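# Seat knob peg in top drawer, leave drawer open

## Task

Push the square peg of the free knob all the way into the hole on the uppermost drawer, and have that drawer pulled out by 85 mm or more. Both must stay true on their own with the grippers released, so open the fingers and withdraw the arms at the end.

## Robot and tools

ROBOT. Two arms, left_arm and right_arm, each with a parallel two-finger gripper. Base positions in the scene frame: left_arm (-0.141, +0.521, +0.071) m, right_arm (+0.186, -0.452, +0.116) m. The arm names say nothing about image sides. Joint ranges (rad): waist -3.054 to 3.054, shoulder 0 to 3.142, elbow 0 to 2.356, wrist pitch and wrist yaw -1.571 to 1.571, wrist roll -3.142 to 3.142. Load limits (N m): waist 17.8, shoulder 22, elbow 22, wrist pitch 5.8, wrist yaw 5.78, wrist roll 5.42; carried weight adds to them.

FRAME. One shared scene frame for all poses: origin at the table centre, metres, +z up, table surface at z = +0.020. The left arm sits on the +y side, the right arm on the -y side. In gripper terms, the fingers extend along the gripper's +x axis and close along its y axis. end_effector_position is the midpoint between the pads, roughly 3 to 4 cm short of the fingertips.

ROW FORMAT. Every commanded row has 16 numbers even if one arm is idle: left arm x, y, z, qw, qx, qy, qz, opening, then the right arm's eight in the same order. x, y, z is an absolute target position in metres and qw..qz an absolute target orientation (w first), both in the scene frame; these are poses, not offsets. Opening runs from -1 to +1: +1 is fully open (0.088 m), empty fingers touch near -0.80, and values below that add nothing. Closing from fully open needs at least about 0.5 s. A call is rejected, with nothing sent, if any target lies over 0.6 m from that arm's last reported position along any axis of its gripper. To hold an arm still, resend its last reported pose and desired opening in every row; to keep an orientation, keep sending the same quaternion rather than copying drifted readings.

TOOLS.
execute_actions(actions, pictures): actions is a list with zero or one item. An empty list only reports the state. An item {"rows": [...], "steps": n} plays 1 to 15 rows, one per control step of 1/30 s, n at most 15 (default 15), repeating the final row if rows run out. An item {"steps": n} with no rows is a pause of up to 300 steps, counted from the previous result, so your thinking time is part of it. pictures (true/false) chooses whether images come back; by default they do.
move(target, speed): target is one 16-number row of absolute poses as above. Each gripper travels a straight line to its pose, both arms finishing together, over 0.5 to 10 s (cut off at 10 s if longer). speed is the path's top speed in m/s, 0.002 to 0.5, default 0.25; rotation is capped at twice that in rad/s, the shorter way round. The opening is applied at the start. Paths ignore obstacles and the other arm. Grippers lag and may overshoot the set speed, especially at full stretch. Its result adds a "move:" line (done, off_target, moving, held or fault; if only one arm is named the other finished fine), the limits that acted (paced: the sent pose was clipped; held: a check stopped some steps, after which the arm may lurch fast), and each gripper's remaining distance to its pose.
wait(seconds): 0 to 10 s of simulation with no new command.
zoom_image(camera, region): closer look at the latest picture of cam_high, cam_low, cam_left_wrist or cam_right_wrist; region [x0, y0, x1, y1] in pixels from the top-left, no more than 504 by 504.
read_manual(section): returns licence text only ("licences"); no motion.
finished_scene(scene): ends the current scene by its number; it is final and the result reports success. Replying without any tool call ends everything.

CONTROL BEHAVIOUR. Each step the commanded pose is limited to 70 mm and 16 degrees from the measured pose; position wins over orientation when both cannot be met. Joint friction can leave the gripper short or tilted, and tiny moves may not happen, so check the reported pose after each action and correct. After an action the arm only continues to its last clipped pose, so a far target may need several calls. The simulation keeps running while you compose a reply; fingers in motion keep moving. A "Hand target" line shows where each arm is being driven.

RESULT LINES. The state line gives each gripper's position, quaternion and velocities; reported position may be off, more at long reach. "pose unreachable" means a clearance check altered or blocked that arm's command; HELD flags steps where your row was not fully sent. grip_measured is the finger opening on the command scale, possibly off by about 1 mm, and reads up to 0.061 narrower while squeezing something hard. For a firm grip command roughly 0.07 below grip_measured; smaller gaps grip more gently. Parts thinner than about 3 mm get less force. Pads push about 34 to 49 N each, briefly more on first contact.

CAMERAS. cam_high, cam_low, cam_left_wrist, cam_right_wrist, each 504x504, with the given pinhole+radial calibration (approximate; wrist cameras follow their hands).

CAUTIONS. Don't knock anything off the table, drop or slam objects, or press hard. Keep the arms from striking each other. Reaching a joint's load limit gives a TORQUE FAULT: that arm freezes for 10 s and drops the rest of the call. Holding loads heats motors: MOTOR HOT appears from 50 °C; at 95 °C an OVER-TEMPERATURE FAULT holds the arm and, if it does not cool within 30 to 60 s, it goes limp. Occasional disturbances may tug a held part or shove loose objects. At the end, release and retract so the peg and open drawer stay put unaided.

Each tool is called after ">>>" as name(argument=value, ...), one argument or row to a line, values as JSON.

## Session

>>> execute_actions(
  actions=[],
)

Scene clock: 0.00 s of 4500.00 s.
left_arm: end_effector_position=(-0.0121, +0.2323, +0.3911) grip_measured=+0.994 end_effector_quat_wxyz=(+0.838, -0.012, -0.021, -0.545) end_effector_velocity=(-0.003, -0.001, -0.002) end_effector_angular_velocity=(+0.010, -0.004, -0.014) | right_arm: end_effector_position=(-0.0264, -0.2198, +0.4389) grip_measured=+0.981 end_effector_quat_wxyz=(+0.405, +0.022, -0.010, +0.914) end_effector_velocity=(+0.000, -0.001, -0.002) end_effector_angular_velocity=(+0.010, -0.021, +0.004)
Joint positions: left_arm=[0.006 0.854 0.644 0.257 0.001 0.003 0.088] | right_arm=[0.003 0.845 0.649 0.245 0.002 0.    0.087]
Joint velocities: left_arm=[-0.007 -0.002 -0.002 -0.007  0.007  0.007 -0.   ] | right_arm=[-0.002 -0.002 -0.002 -0.007 -0.007 -0.022 -0.   ]
Heat: left arm: hottest shoulder 31 °C (+0.0 °C/min); right arm: hottest shoulder 30 °C (+0.0 °C/min).
Hand target (left_arm): -0.012, +0.232, +0.391; +0.838, -0.012, -0.021, -0.545
Hand target (right_arm): -0.026, -0.220, +0.439; +0.405, +0.022, -0.010, +0.914

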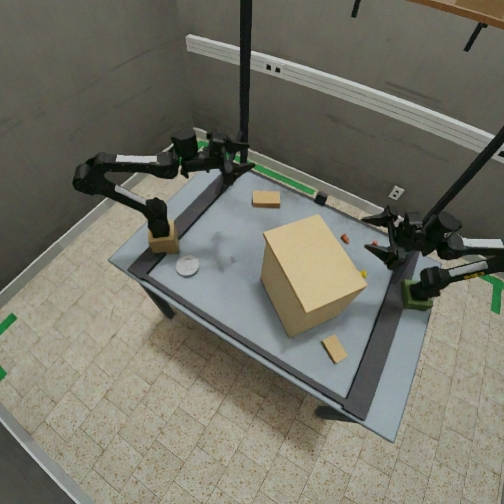

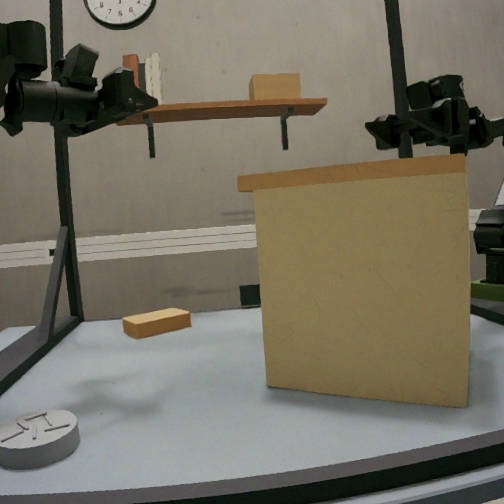

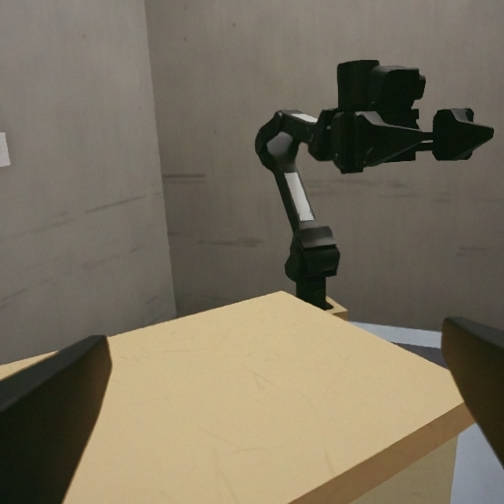

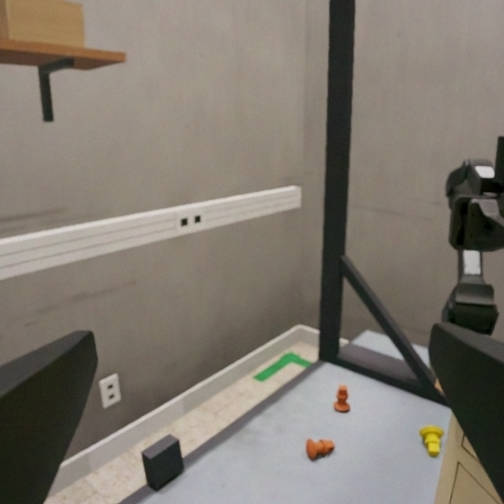

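Similar layout.

>>> move(
  target=[-0.2,0.28,0.24,0.612,0.354,0.354,-0.612,1, -0.10,-0.22,0.24,0.702,-0.087,0.087,0.702,1],
)

Scene clock: 4.93 s of 4500.00 s.
left_arm: end_effector_position=(-0.1986, +0.2813, +0.2376) grip_measured=+0.994 end_effector_quat_wxyz=(+0.613, +0.356, +0.353, -0.611) end_effector_velocity=(+0.001, +0.001, -0.003) end_effector_angular_velocity=(+0.014, -0.023, -0.018) | right_arm: end_effector_position=(-0.0963, -0.2203, +0.2389) grip_measured=+0.981 end_effector_quat_wxyz=(+0.701, -0.090, +0.084, +0.702) end_effector_velocity=(-0.001, -0.000, -0.006) end_effector_angular_velocity=(-0.030, -0.014, +0.005)
Joint positions: left_arm=[-0.753  1.064  0.914 -0.926 -0.17  -0.294  0.088] | right_arm=[0.537 1.686 0.747 0.229 1.186 0.664 0.087]
Joint velocities: left_arm=[-0.002  0.007 -0.002 -0.007 -0.007  0.022 -0.   ] | right_arm=[-0.002  0.007  0.017 -0.066 -0.022  0.037 -0.   ]
Heat: left arm: hottest shoulder 31 °C (+0.0 °C/min); right arm: hottest shoulder 30 °C (+0.0 °C/min).
Hand target (left_arm): -0.201, +0.279, +0.240; +0.612, +0.354, +0.353, -0.613
Hand target (right_arm): -0.100, -0.220, +0.241; +0.702, -0.086, +0.086, +0.702
Off the commanded pose (left_arm): 0.003 m, 0 deg.
Off the commanded pose (right_arm): 0.004 m, 1 deg.
move: done
camera_calibration (this result's frames):
cam_left_wrist: T_world_to_cam=[[-0.997797, 0.0490367, -0.0446841, -0.196768], [0.0575497, 0.974857, -0.215271, -0.179462], [0.0330044, -0.217369, -0.975531, 0.380013], [0, 0, 0, 1]] pos_world=[-0.198549, 0.267202, 0.323289]
cam_right_wrist: T_world_to_cam=[[0.999727, -0.0194972, -0.012889, 0.101696], [-0.0213386, -0.536404, -0.843691, 0.116034], [0.00953586, 0.843736, -0.536674, 0.392816], [0, 0, 0, 1]] pos_world=[-0.102938, -0.26721, 0.310022]

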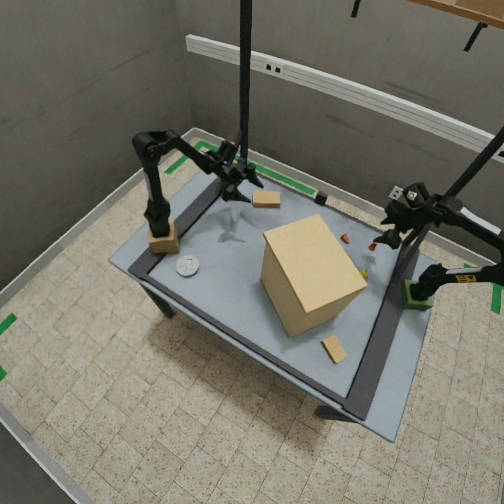

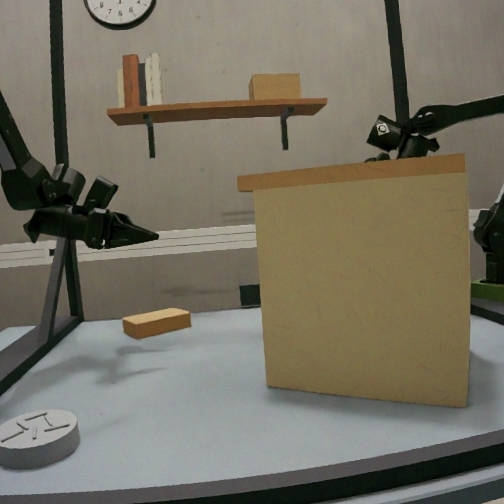

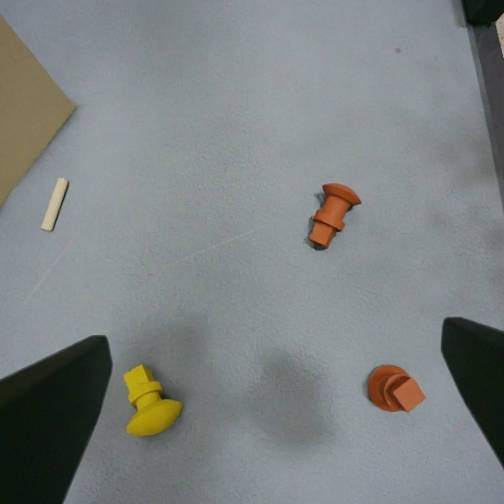

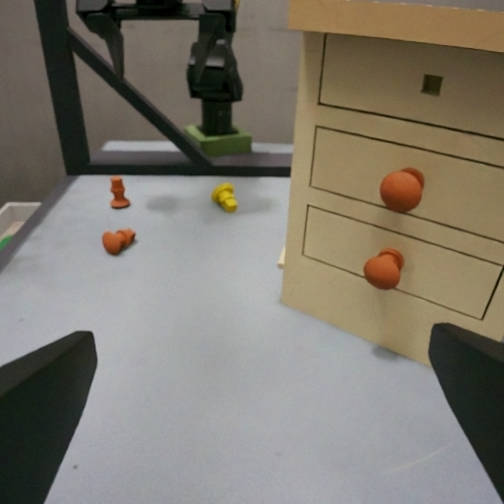

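>>> zoom_image(
  camera="cam_left_wrist",
  region=[280,170,400,270],
)

>>> zoom_image(
  camera="cam_left_wrist",
  region=[340,340,460,440],
)

>>> zoom_image(
  camera="cam_left_wrist",
  region=[100,350,220,450],
)

>>> zoom_image(
  camera="cam_right_wrist",
  region=[340,50,504,230],
)

Region (280, 170, 400, 270) of cam_left_wrist's 504x504 image, scaled by 4.200, with more detail than that image has.

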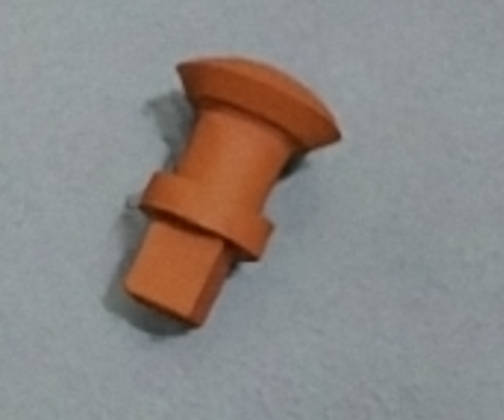

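Region (340, 340, 460, 440) of cam_left_wrist's 504x504 image, scaled by 4.200, with more detail than that image has.

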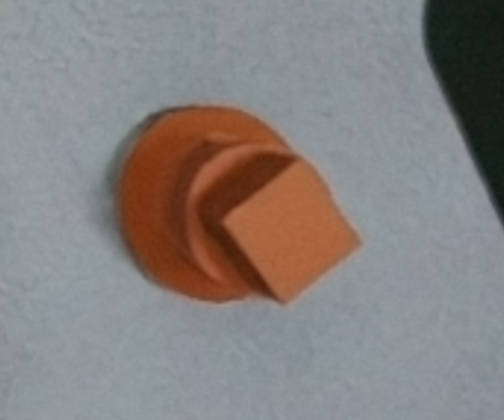

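Region (100, 350, 220, 450) of cam_left_wrist's 504x504 image, scaled by 4.200, with more detail than that image has.

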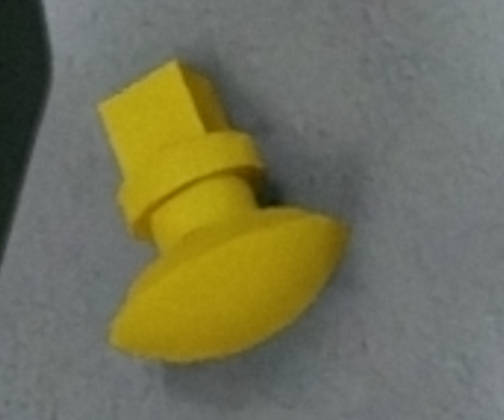

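Region (340, 50, 504, 230) of cam_right_wrist's 504x504 image, scaled by 2.800, with more detail than that image has; it fills the left 459 columns of this view, and the rest is white.

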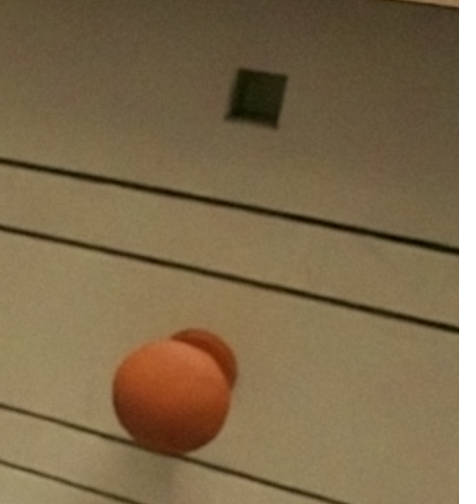

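>>> move(
  target=[-0.2383,0.190,0.095,0.356,0.611,0.356,-0.611,-0.2, -0.10,-0.22,0.24,0.702,-0.087,0.087,0.702,1],
  speed=0.15,
)

Scene clock: 24.13 s of 4500.00 s.
left_arm: end_effector_position=(-0.2367, +0.1933, +0.0969) grip_measured=-0.198 end_effector_quat_wxyz=(+0.359, +0.609, +0.355, -0.612) end_effector_velocity=(+0.001, +0.002, +0.003) end_effector_angular_velocity=(+0.019, -0.013, -0.024) | right_arm: end_effector_position=(-0.0963, -0.2204, +0.2376) grip_measured=+0.981 end_effector_quat_wxyz=(+0.702, -0.091, +0.085, +0.701) end_effector_velocity=(+0.002, -0.000, -0.003) end_effector_angular_velocity=(-0.011, -0.013, +0.001)
Joint positions: left_arm=[-0.698  1.926  1.25  -0.888 -0.001  0.228  0.029] | right_arm=[0.537 1.69  0.75  0.219 1.187 0.675 0.087]
Joint velocities: left_arm=[-0.002  0.002  0.017 -0.037 -0.007  0.022 -0.   ] | right_arm=[-0.002 -0.002 -0.002 -0.022 -0.007  0.007 -0.   ]
Heat: left arm: hottest elbow 33 °C (+5.0 °C/min); right arm: hottest shoulder 31 °C (+2.5 °C/min).
Hand target (left_arm): -0.237, +0.191, +0.095; +0.356, +0.610, +0.356, -0.612
Hand target (right_arm): -0.100, -0.220, +0.240; +0.702, -0.087, +0.087, +0.702
Off the commanded pose (left_arm): 0.004 m, 0 deg.
Off the commanded pose (right_arm): 0.004 m, 1 deg.
After step 90, 13.40 s passed at rest.
move: done
camera_calibration (this result's frames):
cam_left_wrist: T_world_to_cam=[[-0.839512, 0.543198, -0.0124316, -0.297917], [0.516454, 0.804869, 0.292337, -0.0294531], [0.168803, 0.239, -0.956235, 0.166979], [0, 0, 0, 1]] pos_world=[-0.263081, 0.145626, 0.164578]
cam_right_wrist: T_world_to_cam=[[0.999671, -0.0221623, -0.0128984, 0.101108], [-0.0228115, -0.538867, -0.842082, 0.113841], [0.011712, 0.8421, -0.539195, 0.392674], [0, 0, 0, 1]] pos_world=[-0.103077, -0.267085, 0.308896]

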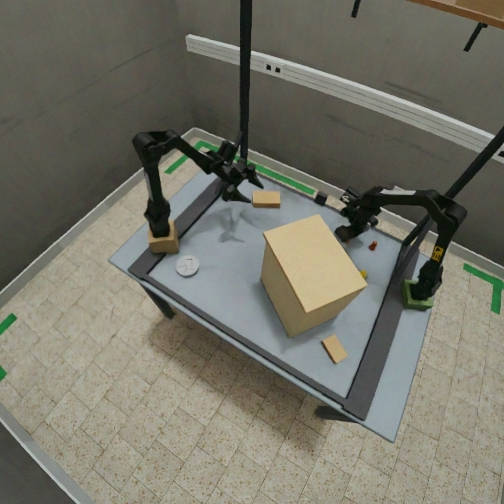

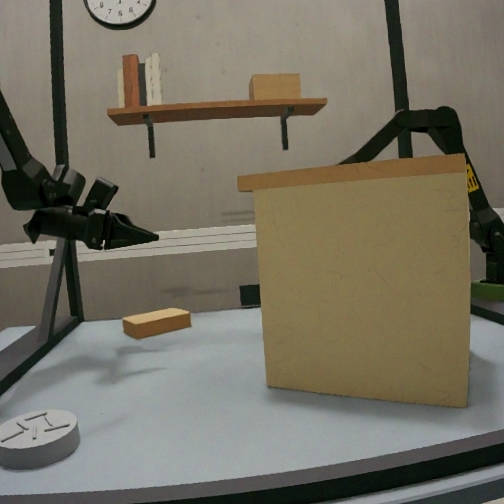

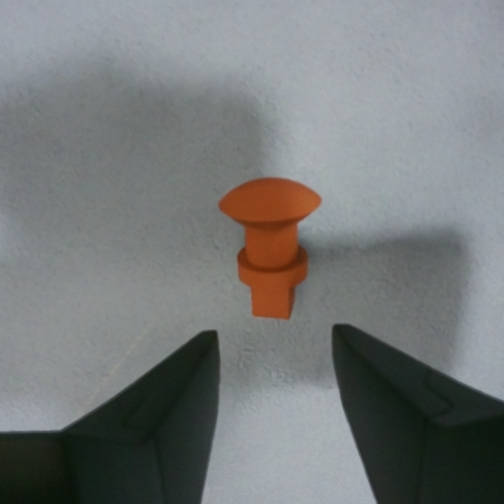

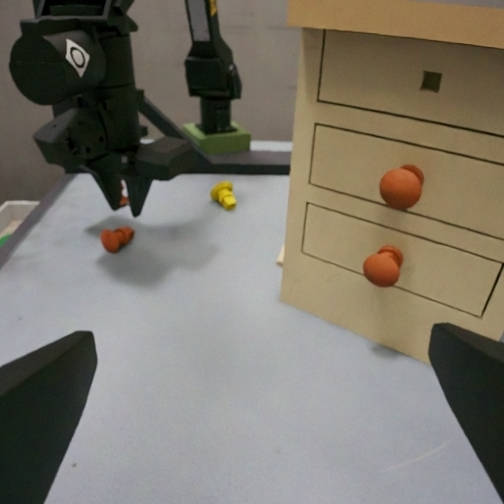

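>>> move(
  target=[-0.2355,0.195,0.057,0.356,0.611,0.356,-0.611,-0.2, -0.10,-0.22,0.24,0.702,-0.087,0.087,0.702,1],
  speed=0.04,
)

Scene clock: 29.83 s of 4500.00 s.
left_arm: end_effector_position=(-0.2371, +0.1919, +0.0636) grip_measured=-0.198 end_effector_quat_wxyz=(+0.361, +0.606, +0.351, -0.616) end_effector_velocity=(+0.004, +0.005, -0.001) end_effector_angular_velocity=(+0.024, -0.014, +0.025) | right_arm: end_effector_position=(-0.0963, -0.2204, +0.2375) grip_measured=+0.981 end_effector_quat_wxyz=(+0.702, -0.091, +0.085, +0.701) end_effector_velocity=(+0.003, +0.000, +0.000) end_effector_angular_velocity=(+0.002, -0.016, -0.006)
Joint positions: left_arm=[-0.698  1.982  1.18  -0.748 -0.001  0.23   0.029] | right_arm=[0.537 1.69  0.75  0.219 1.187 0.675 0.087]
Joint velocities: left_arm=[ 0.002  0.002 -0.002 -0.022 -0.007 -0.022 -0.   ] | right_arm=[-0.002 -0.002 -0.002 -0.007  0.007 -0.007 -0.   ]
Heat: left arm: hottest elbow 33 °C (+4.0 °C/min); right arm: hottest shoulder 32 °C (+4.0 °C/min).
Hand target (left_arm): -0.235, +0.195, +0.057; +0.356, +0.611, +0.356, -0.611
Hand target (right_arm): -0.100, -0.220, +0.240; +0.702, -0.087, +0.087, +0.702
Off the commanded pose (left_arm): 0.007 m, 1 deg.
Off the commanded pose (right_arm): 0.004 m, 1 deg.
After step 90, 1.37 s passed at rest.
move: done
camera_calibration (this result's frames):
cam_left_wrist: T_world_to_cam=[[-0.838322, 0.544928, -0.0164074, -0.297716], [0.51939, 0.807457, 0.279726, -0.0173928], [0.165679, 0.225979, -0.95994, 0.137511], [0, 0, 0, 1]] pos_world=[-0.263331, 0.145203, 0.131983]
cam_right_wrist: T_world_to_cam=[[0.999676, -0.0221637, -0.0125312, 0.101026], [-0.0225043, -0.538961, -0.84203, 0.113736], [0.0119087, 0.842039, -0.539285, 0.392634], [0, 0, 0, 1]] pos_world=[-0.103109, -0.267075, 0.308777]

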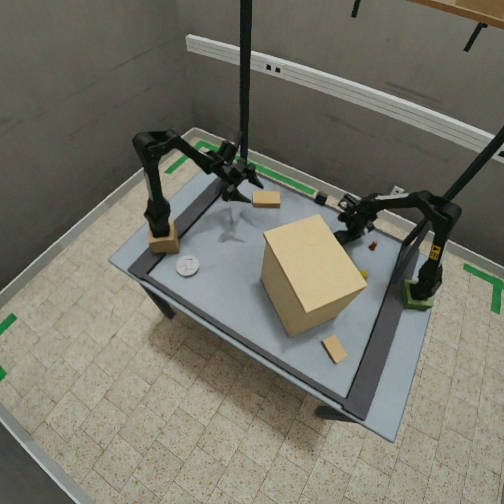

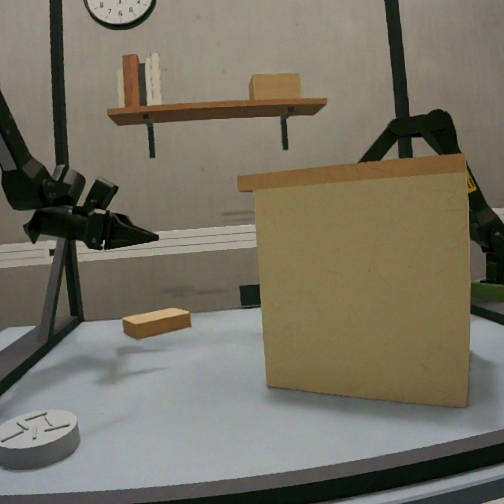

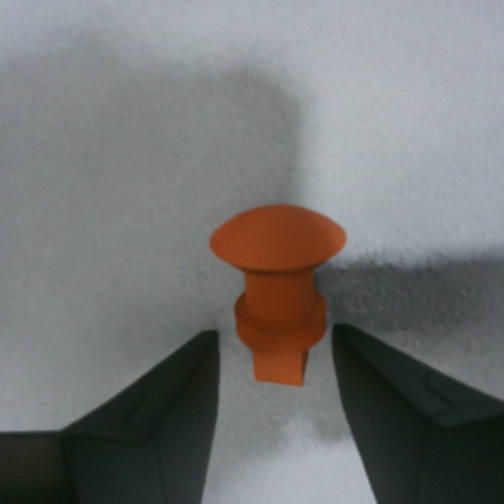

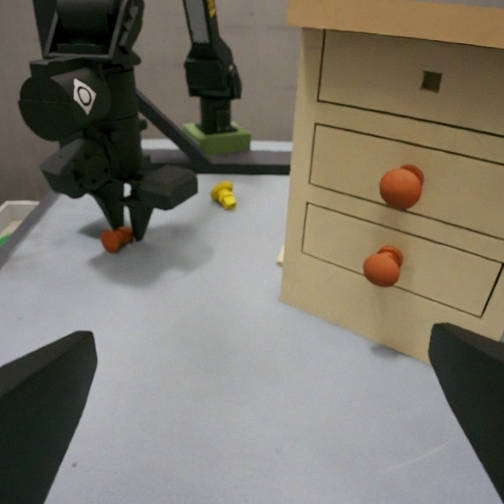

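>>> move(
  target=[-0.2338,0.198,0.055,0.356,0.611,0.356,-0.611,-0.2, -0.10,-0.22,0.24,0.702,-0.087,0.087,0.702,1],
  speed=0.02,
)

>>> move(
  target=[-0.2338,0.198,0.055,0.356,0.611,0.356,-0.611,-0.65, -0.10,-0.22,0.24,0.702,-0.087,0.087,0.702,1],
  speed=0.02,
)

Scene clock: 34.67 s of 4500.00 s.
left_arm: end_effector_position=(-0.2360, +0.1951, +0.0598) grip_measured=-0.198 end_effector_quat_wxyz=(+0.360, +0.607, +0.352, -0.615) end_effector_velocity=(-0.003, +0.003, +0.000) end_effector_angular_velocity=(+0.009, +0.005, -0.015) | right_arm: end_effector_position=(-0.0963, -0.2204, +0.2375) grip_measured=+0.981 end_effector_quat_wxyz=(+0.702, -0.091, +0.085, +0.701) end_effector_velocity=(+0.002, -0.000, -0.001) end_effector_angular_velocity=(-0.010, -0.022, +0.005)
Joint positions: left_arm=[-0.698  1.982  1.162 -0.735 -0.001  0.232  0.029] | right_arm=[0.537 1.69  0.75  0.219 1.187 0.675 0.087]
Joint velocities: left_arm=[-0.007 -0.002 -0.002 -0.007  0.007  0.007 -0.   ] | right_arm=[-0.002 -0.007 -0.002 -0.022 -0.007 -0.007 -0.   ]
Heat: left arm: hottest elbow 33 °C (+3.5 °C/min); right arm: hottest shoulder 32 °C (+3.5 °C/min).
Hand target (left_arm): -0.234, +0.198, +0.055; +0.356, +0.611, +0.356, -0.611
Hand target (right_arm): -0.100, -0.220, +0.240; +0.702, -0.087, +0.087, +0.702
Off the commanded pose (left_arm): 0.006 m, 1 deg.
Off the commanded pose (right_arm): 0.004 m, 1 deg.
After step 90, 1.07 s passed at rest.
move: done
camera_calibration (this result's frames):
cam_left_wrist: T_world_to_cam=[[-0.837469, 0.546276, -0.0151147, -0.298771], [0.520251, 0.805428, 0.283947, -0.0191568], [0.167287, 0.229933, -0.958721, 0.132549], [0, 0, 0, 1]] pos_world=[-0.262419, 0.148163, 0.128001]
cam_right_wrist: T_world_to_cam=[[0.999676, -0.0221637, -0.0125312, 0.101026], [-0.0225043, -0.538961, -0.84203, 0.113736], [0.0119087, 0.842039, -0.539285, 0.392634], [0, 0, 0, 1]] pos_world=[-0.103109, -0.267075, 0.308777]

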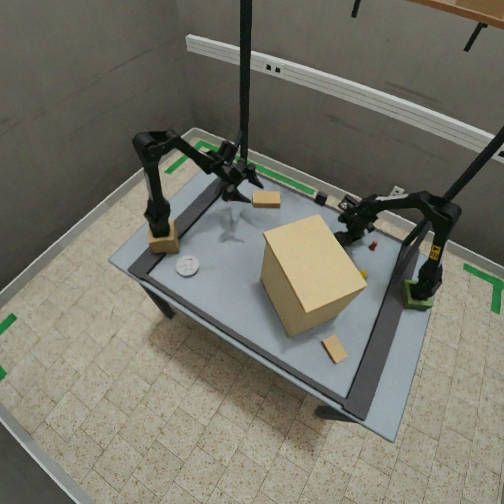

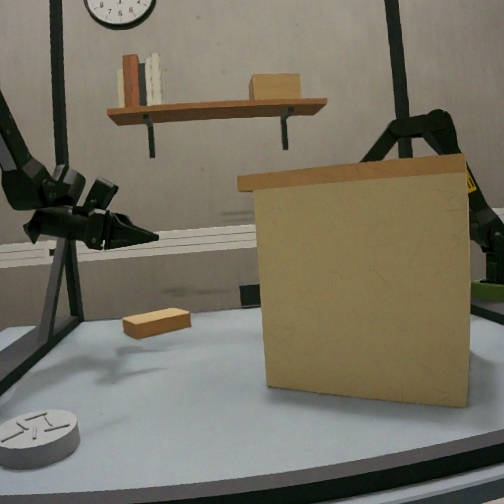

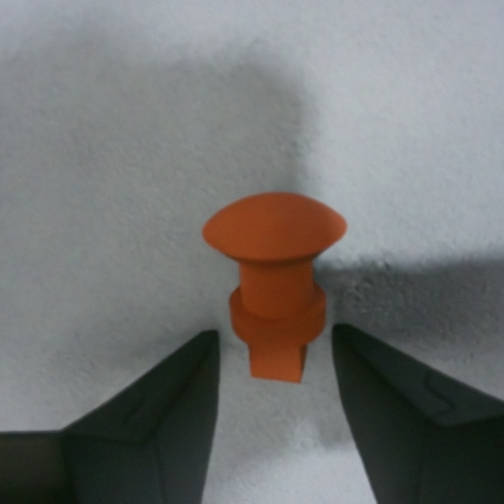

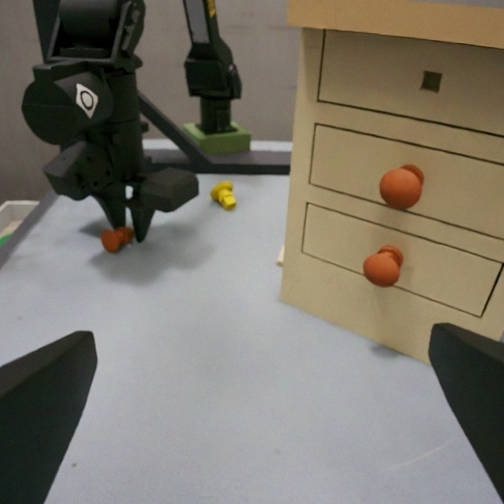

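Scene clock: 35.37 s of 4500.00 s.
left_arm: end_effector_position=(-0.2360, +0.1951, +0.0598) grip_measured=-0.614 end_effector_quat_wxyz=(+0.360, +0.607, +0.352, -0.615) end_effector_velocity=(-0.001, +0.003, +0.000) end_effector_angular_velocity=(+0.009, +0.005, +0.019) | right_arm: end_effector_position=(-0.0963, -0.2204, +0.2375) grip_measured=+0.981 end_effector_quat_wxyz=(+0.702, -0.091, +0.085, +0.701) end_effector_velocity=(+0.002, -0.000, -0.003) end_effector_angular_velocity=(-0.008, -0.017, +0.005)
Joint positions: left_arm=[-0.698  1.982  1.162 -0.735 -0.001  0.233  0.009] | right_arm=[0.537 1.69  0.75  0.219 1.187 0.675 0.087]
Joint velocities: left_arm=[-0.002 -0.002 -0.002 -0.007  0.007 -0.022 -0.   ] | right_arm=[-0.002 -0.002 -0.007 -0.007 -0.007 -0.007 -0.   ]
Heat: left arm: hottest elbow 33 °C (+3.4 °C/min); right arm: hottest shoulder 32 °C (+3.4 °C/min).
Hand target (left_arm): -0.234, +0.198, +0.055; +0.356, +0.611, +0.356, -0.611
Hand target (right_arm): -0.100, -0.220, +0.240; +0.702, -0.087, +0.087, +0.702
Off the commanded pose (left_arm): 0.006 m, 1 deg.
Off the commanded pose (right_arm): 0.004 m, 1 deg.
move: done
camera_calibration (this result's frames):
cam_left_wrist: T_world_to_cam=[[-0.837261, 0.546595, -0.0151202, -0.298783], [0.520556, 0.80523, 0.283948, -0.0190462], [0.16738, 0.229868, -0.95872, 0.132584], [0, 0, 0, 1]] pos_world=[-0.262437, 0.148173, 0.128001]
cam_right_wrist: T_world_to_cam=[[0.999676, -0.0221637, -0.0125312, 0.101026], [-0.0225043, -0.538961, -0.84203, 0.113736], [0.0119087, 0.842039, -0.539285, 0.392634], [0, 0, 0, 1]] pos_world=[-0.103109, -0.267075, 0.308777]

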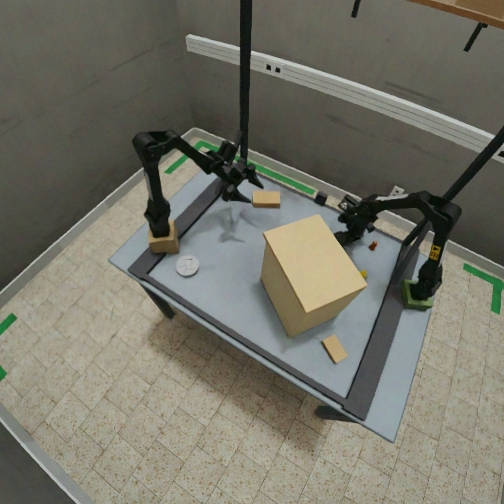

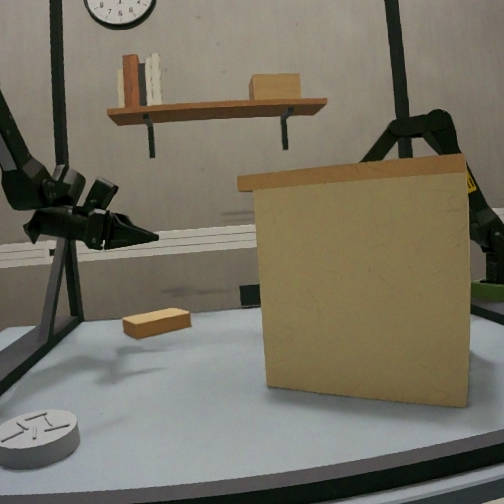

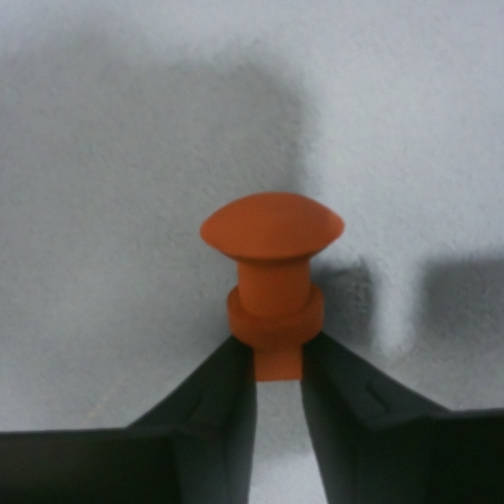

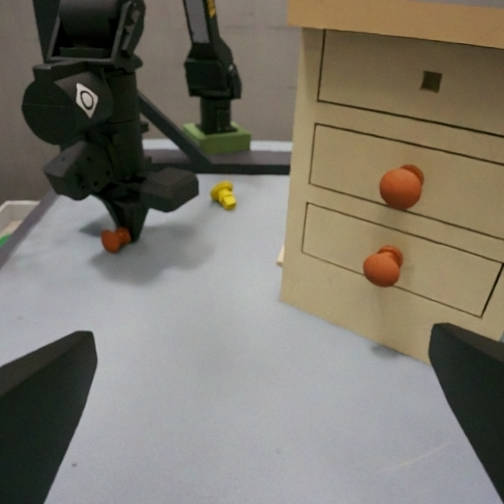

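>>> move(
  target=[-0.236,0.195,0.11,0.356,0.611,0.356,-0.611,-0.68, -0.10,-0.22,0.24,0.702,-0.087,0.087,0.702,1],
  speed=0.08,
)

>>> move(
  target=[-0.2,0.11,0.24,0.5,0.5,0.5,-0.5,-0.68, -0.2,-0.06,0.225,0.707,0,0,0.707,0.3],
  speed=0.15,
)

Scene clock: 46.97 s of 4500.00 s.
left_arm: end_effector_position=(-0.2348, +0.1990, +0.1015) grip_measured=-0.614 end_effector_quat_wxyz=(+0.349, +0.618, +0.362, -0.604) end_effector_velocity=(-0.005, +0.004, +0.000) end_effector_angular_velocity=(+0.013, +0.019, +0.001) | right_arm: end_effector_position=(-0.0963, -0.2204, +0.2375) grip_measured=+0.981 end_effector_quat_wxyz=(+0.702, -0.091, +0.085, +0.701) end_effector_velocity=(+0.002, -0.000, +0.000) end_effector_angular_velocity=(-0.008, -0.003, +0.001)
Joint positions: left_arm=[-0.698  1.924  1.266 -0.94  -0.001  0.233  0.009] | right_arm=[0.537 1.69  0.75  0.219 1.187 0.675 0.087]
Joint velocities: left_arm=[-0.007 -0.002 -0.002 -0.007  0.022 -0.007  0.   ] | right_arm=[-0.002 -0.012 -0.002 -0.022 -0.007  0.007 -0.   ]
Heat: left arm: hottest shoulder 34 °C (+3.8 °C/min); right arm: hottest shoulder 32 °C (+2.6 °C/min).
Hand target (left_arm): -0.236, +0.195, +0.110; +0.356, +0.611, +0.356, -0.611
Hand target (right_arm): -0.100, -0.220, +0.240; +0.702, -0.087, +0.087, +0.702
Off the commanded pose (left_arm): 0.009 m, 2 deg.
Off the commanded pose (right_arm): 0.004 m, 1 deg.
After step 90, 7.60 s passed at rest.
move: off_target (left_arm)
camera_calibration (this result's frames):
cam_left_wrist: T_world_to_cam=[[-0.837154, 0.54696, -0.0026903, -0.300649], [0.516931, 0.79278, 0.322927, -0.0369575], [0.178761, 0.268949, -0.94642, 0.165092], [0, 0, 0, 1]] pos_world=[-0.262097, 0.149341, 0.167372]
cam_right_wrist: T_world_to_cam=[[0.999676, -0.0221637, -0.0125312, 0.101026], [-0.0225043, -0.538961, -0.84203, 0.113736], [0.0119087, 0.842039, -0.539285, 0.392634], [0, 0, 0, 1]] pos_world=[-0.103109, -0.267075, 0.308777]

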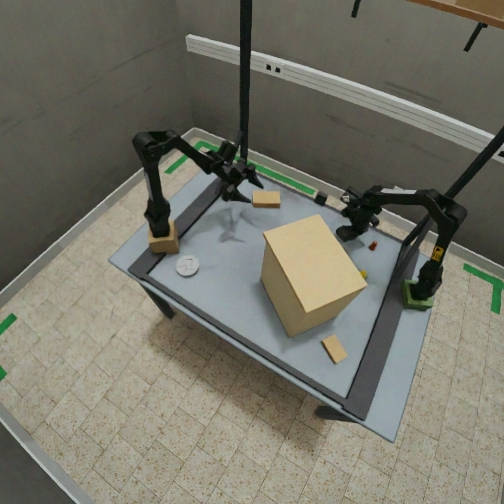

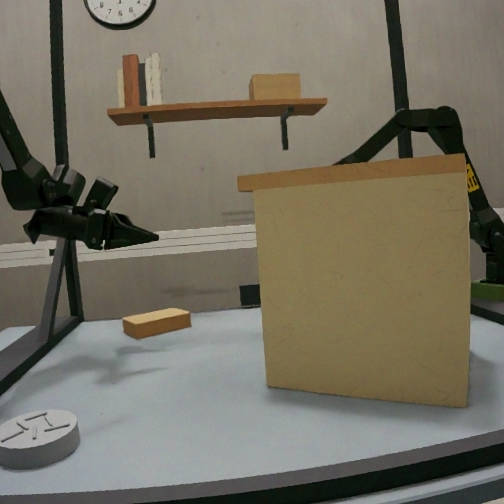

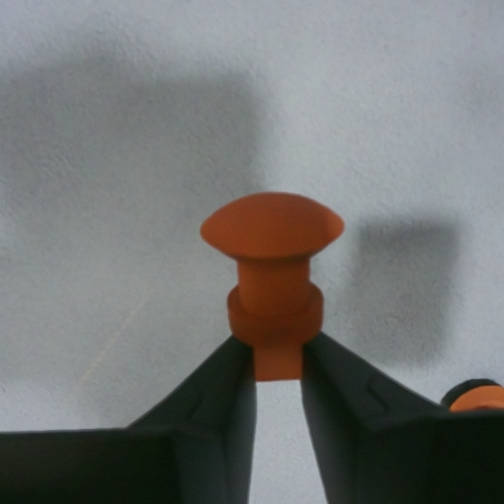

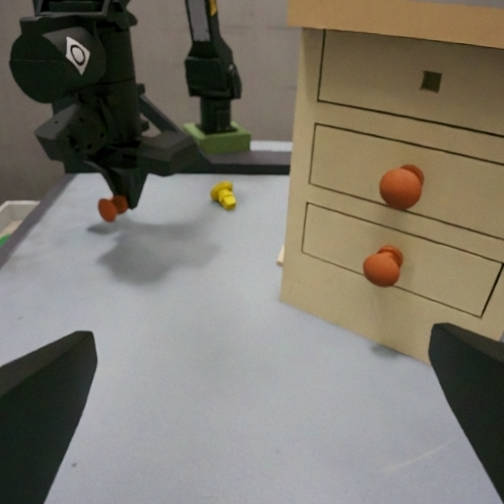

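Scene clock: 49.20 s of 4500.00 s.
left_arm: end_effector_position=(-0.2006, +0.1117, +0.2426) grip_measured=-0.614 end_effector_quat_wxyz=(+0.505, +0.493, +0.492, -0.510) end_effector_velocity=(+0.000, +0.001, -0.000) end_effector_angular_velocity=(+0.006, -0.008, +0.020) | right_arm: end_effector_position=(-0.1990, -0.0626, +0.2244) grip_measured=+0.302 end_effector_quat_wxyz=(+0.708, -0.004, +0.001, +0.707) end_effector_velocity=(-0.003, +0.001, -0.004) end_effector_angular_velocity=(-0.012, -0.040, +0.020)
Joint positions: left_arm=[-0.559  2.147  2.168 -1.562 -0.001 -0.137  0.009] | right_arm=[0.278 2.362 1.333 1.016 1.015 0.007 0.054]
Joint velocities: left_arm=[-0.002  0.002  0.002 -0.007 -0.007 -0.022 -0.   ] | right_arm=[-0.002  0.002  0.002 -0.022 -0.022 -0.022 -0.   ]
Heat: left arm: hottest shoulder 34 °C (+3.7 °C/min); right arm: hottest shoulder 32 °C (+2.4 °C/min).
Hand target (left_arm): -0.200, +0.109, +0.239; +0.505, +0.493, +0.495, -0.507
Hand target (right_arm): -0.201, -0.060, +0.225; +0.707, -0.000, +0.001, +0.707
Off the commanded pose (left_arm): 0.003 m, 2 deg.
Off the commanded pose (right_arm): 0.003 m, 0 deg.
joint sent to its limit (left arm) — the command would take joint 4 (wrist pitch) past its lower limit, so that joint was sent only as far as its limit.
move: done
camera_calibration (this result's frames):
cam_left_wrist: T_world_to_cam=[[-0.997532, 0.0697041, -0.00843735, -0.201298], [0.0648651, 0.960876, 0.269276, -0.127457], [0.0268769, 0.268064, -0.963026, 0.289676], [0, 0, 0, 1]] pos_world=[-0.20032, 0.0588503, 0.311589]
cam_right_wrist: T_world_to_cam=[[0.999608, -0.017679, -0.0217161, 0.209277], [-0.0262392, -0.320511, -0.946881, 0.221885], [0.00977962, 0.94708, -0.320849, 0.211063], [0, 0, 0, 1]] pos_world=[-0.205437, -0.125077, 0.282363]

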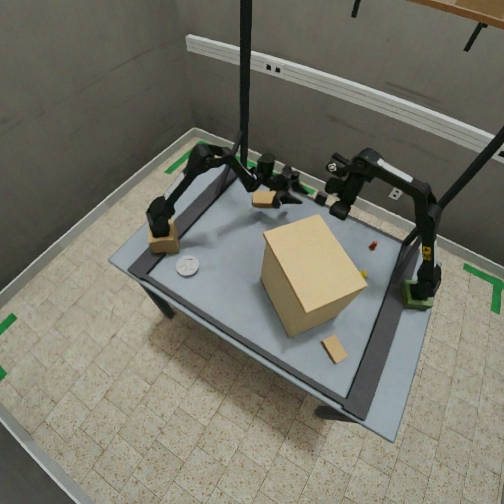

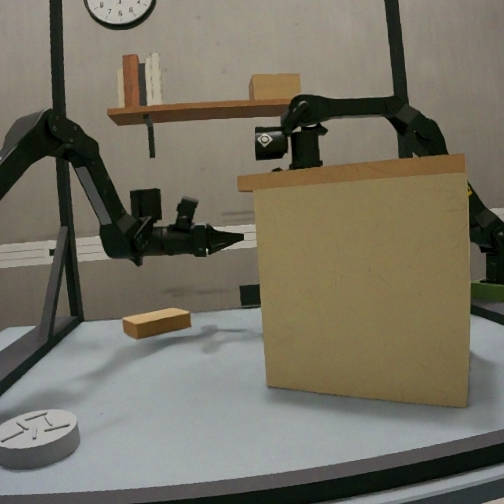

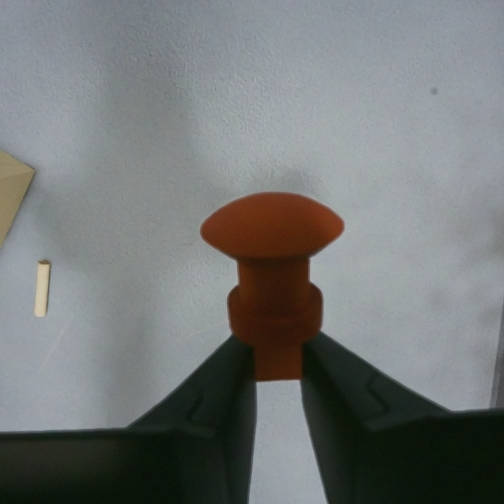

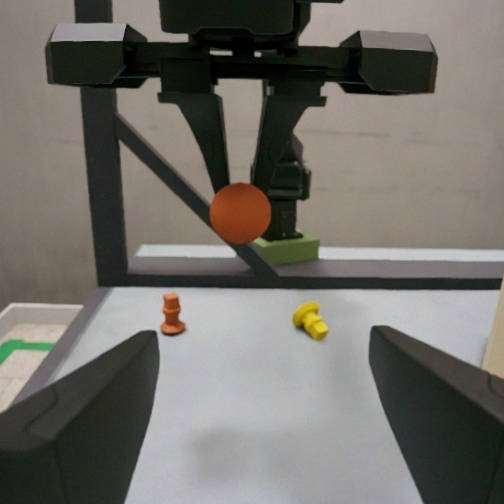

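>>> move(
  target=[-0.2,0.11,0.24,0.5,0.5,0.5,-0.5,-0.68, -0.2085,0.012,0.2535,0.7026,-0.080,0.080,0.7026,0.3],
  speed=0.07,
)

Scene clock: 55.73 s of 4500.00 s.
left_arm: end_effector_position=(-0.2006, +0.1116, +0.2428) grip_measured=-0.614 end_effector_quat_wxyz=(+0.505, +0.493, +0.492, -0.510) end_effector_velocity=(+0.003, +0.002, +0.000) end_effector_angular_velocity=(+0.004, -0.023, -0.024) | right_arm: end_effector_position=(-0.2065, +0.0093, +0.2513) grip_measured=+0.302 end_effector_quat_wxyz=(+0.703, -0.085, +0.078, +0.702) end_effector_velocity=(+0.004, +0.003, +0.006) end_effector_angular_velocity=(+0.007, -0.003, -0.013)
Joint positions: left_arm=[-0.559  2.147  2.169 -1.562 -0.001 -0.139  0.009] | right_arm=[0.157 2.358 1.726 0.272 0.864 0.268 0.054]
Joint velocities: left_arm=[-0.002 -0.002 -0.002 -0.007 -0.022  0.022  0.   ] | right_arm=[-0.007 -0.007  0.007 -0.007  0.007 -0.007 -0.   ]
Heat: left arm: hottest shoulder 36 °C (+5.4 °C/min); right arm: hottest shoulder 34 °C (+4.3 °C/min).
Hand target (left_arm): -0.200, +0.110, +0.240; +0.505, +0.493, +0.495, -0.507
Hand target (right_arm): -0.208, +0.012, +0.254; +0.703, -0.080, +0.080, +0.703
Off the commanded pose (left_arm): 0.003 m, 2 deg.
Off the commanded pose (right_arm): 0.004 m, 1 deg.
joint sent to its limit (left arm) — the command would take joint 4 (wrist pitch) past its lower limit, so that joint was sent only as far as its limit.
After step 90, 1.40 s passed at rest.
move: done
camera_calibration (this result's frames):
cam_left_wrist: T_world_to_cam=[[-0.997638, 0.0681763, -0.00833365, -0.201181], [0.0634413, 0.961175, 0.268546, -0.127539], [0.0263186, 0.267383, -0.963231, 0.289905], [0, 0, 0, 1]] pos_world=[-0.200245, 0.0587871, 0.311819]
cam_right_wrist: T_world_to_cam=[[0.999697, -0.0219145, -0.0112121, 0.216115], [-0.0210202, -0.522935, -0.852113, 0.249337], [0.0128104, 0.852091, -0.523237, 0.204015], [0, 0, 0, 1]] pos_world=[-0.213421, -0.0387161, 0.321635]

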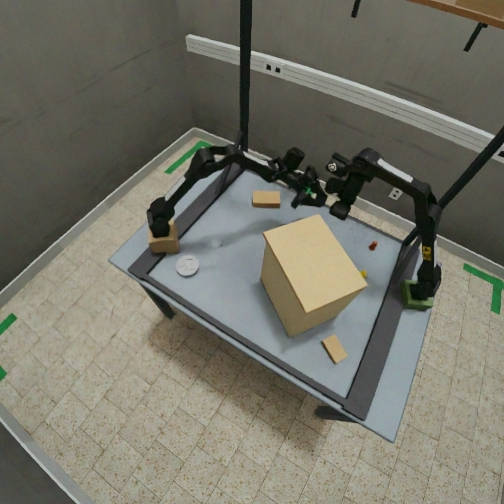

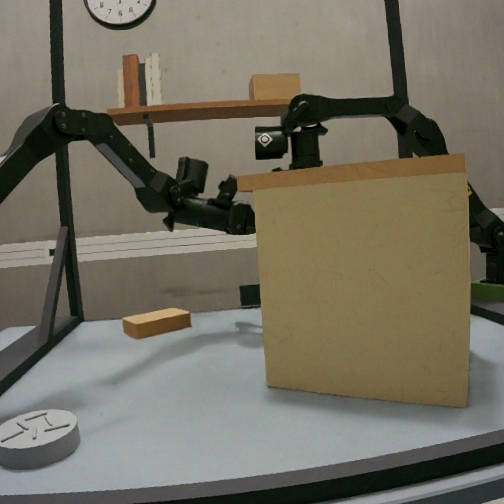

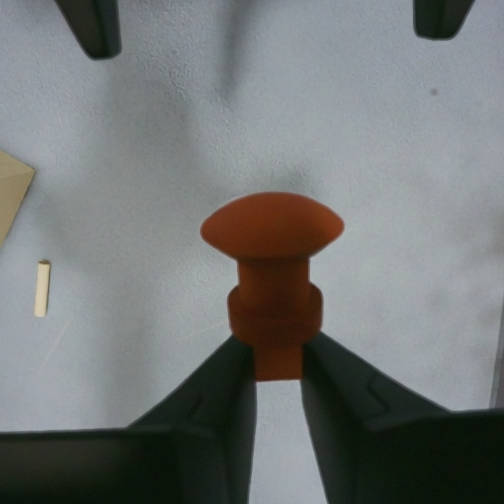

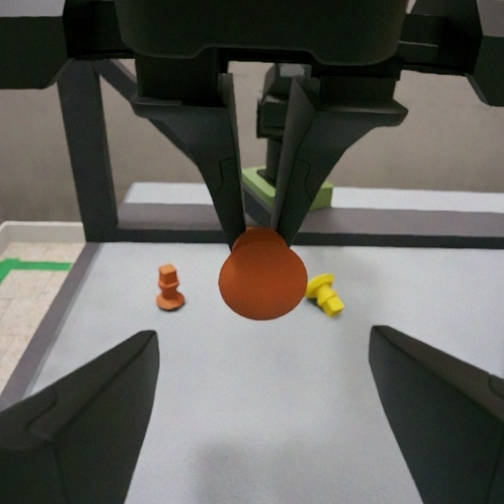

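>>> move(
  target=[-0.2,0.11,0.24,0.5,0.5,0.5,-0.5,-0.68, -0.2085,0.014,0.2625,0.080,0.7026,0.7026,-0.080,0.3],
  speed=0.3,
)

Scene clock: 68.57 s of 4500.00 s.
left_arm: end_effector_position=(-0.2006, +0.1116, +0.2428) grip_measured=-0.614 end_effector_quat_wxyz=(+0.505, +0.493, +0.492, -0.510) end_effector_velocity=(+0.003, +0.002, +0.002) end_effector_angular_velocity=(-0.001, -0.022, +0.006) | right_arm: end_effector_position=(-0.2073, +0.0114, +0.2557) grip_measured=+0.302 end_effector_quat_wxyz=(+0.088, +0.703, +0.701, -0.080) end_effector_velocity=(+0.001, -0.000, -0.003) end_effector_angular_velocity=(-0.016, -0.023, +0.006)
Joint positions: left_arm=[-0.559  2.147  2.169 -1.562 -0.001 -0.139  0.009] | right_arm=[ 0.155  2.358  1.751  0.237  0.861 -2.867  0.054]
Joint velocities: left_arm=[-0.002 -0.007 -0.002 -0.007 -0.022 -0.007 -0.   ] | right_arm=[-0.002 -0.002 -0.002 -0.022 -0.007 -0.007 -0.   ]
Heat: left arm: hottest shoulder 38 °C (+7.0 °C/min); right arm: hottest shoulder 38 °C (+7.0 °C/min).
Hand target (left_arm): -0.200, +0.110, +0.240; +0.505, +0.493, +0.495, -0.507
Hand target (right_arm): -0.208, +0.014, +0.263; +0.080, +0.703, +0.703, -0.080
Off the commanded pose (left_arm): 0.003 m, 2 deg.
Off the commanded pose (right_arm): 0.007 m, 1 deg.
joint sent to its limit (left arm) — the command would take joint 4 (wrist pitch) past its lower limit, so that joint was sent only as far as its limit.
After step 90, 4.13 s passed at rest.
move: done
camera_calibration (this result's frames):
cam_left_wrist: T_world_to_cam=[[-0.997638, 0.0681763, -0.00833365, -0.201181], [0.0634413, 0.961175, 0.268546, -0.127539], [0.0263186, 0.267383, -0.963231, 0.289905], [0, 0, 0, 1]] pos_world=[-0.200245, 0.0587871, 0.311819]
cam_right_wrist: T_world_to_cam=[[-0.999796, -0.00856556, 0.0183116, -0.205256], [0.0189494, -0.0815022, 0.996493, -0.215318], [-0.00704308, 0.996636, 0.0816478, 0.0441714], [0, 0, 0, 1]] pos_world=[-0.200822, -0.0633299, 0.214715]

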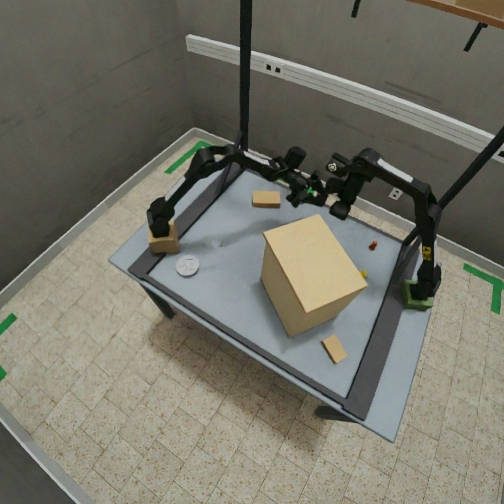

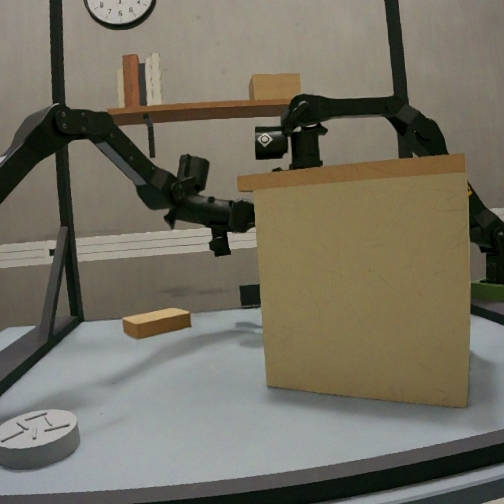

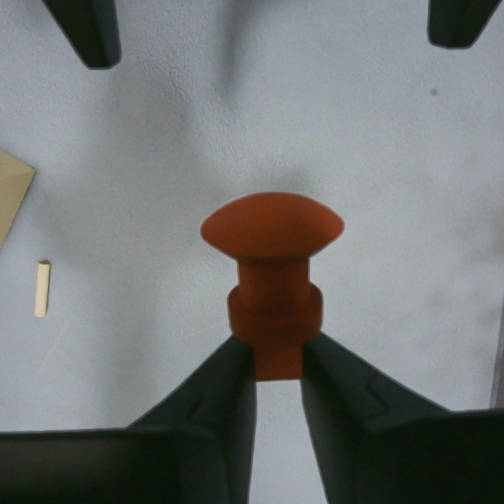

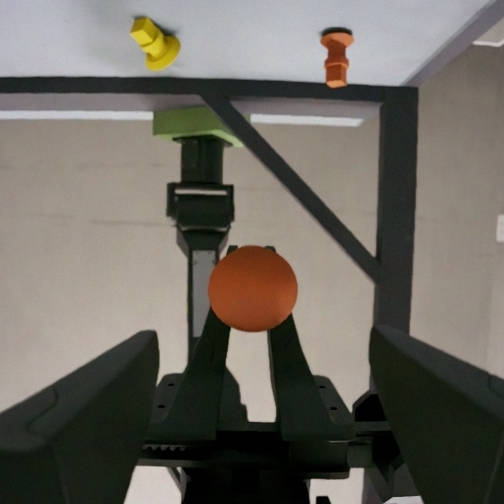

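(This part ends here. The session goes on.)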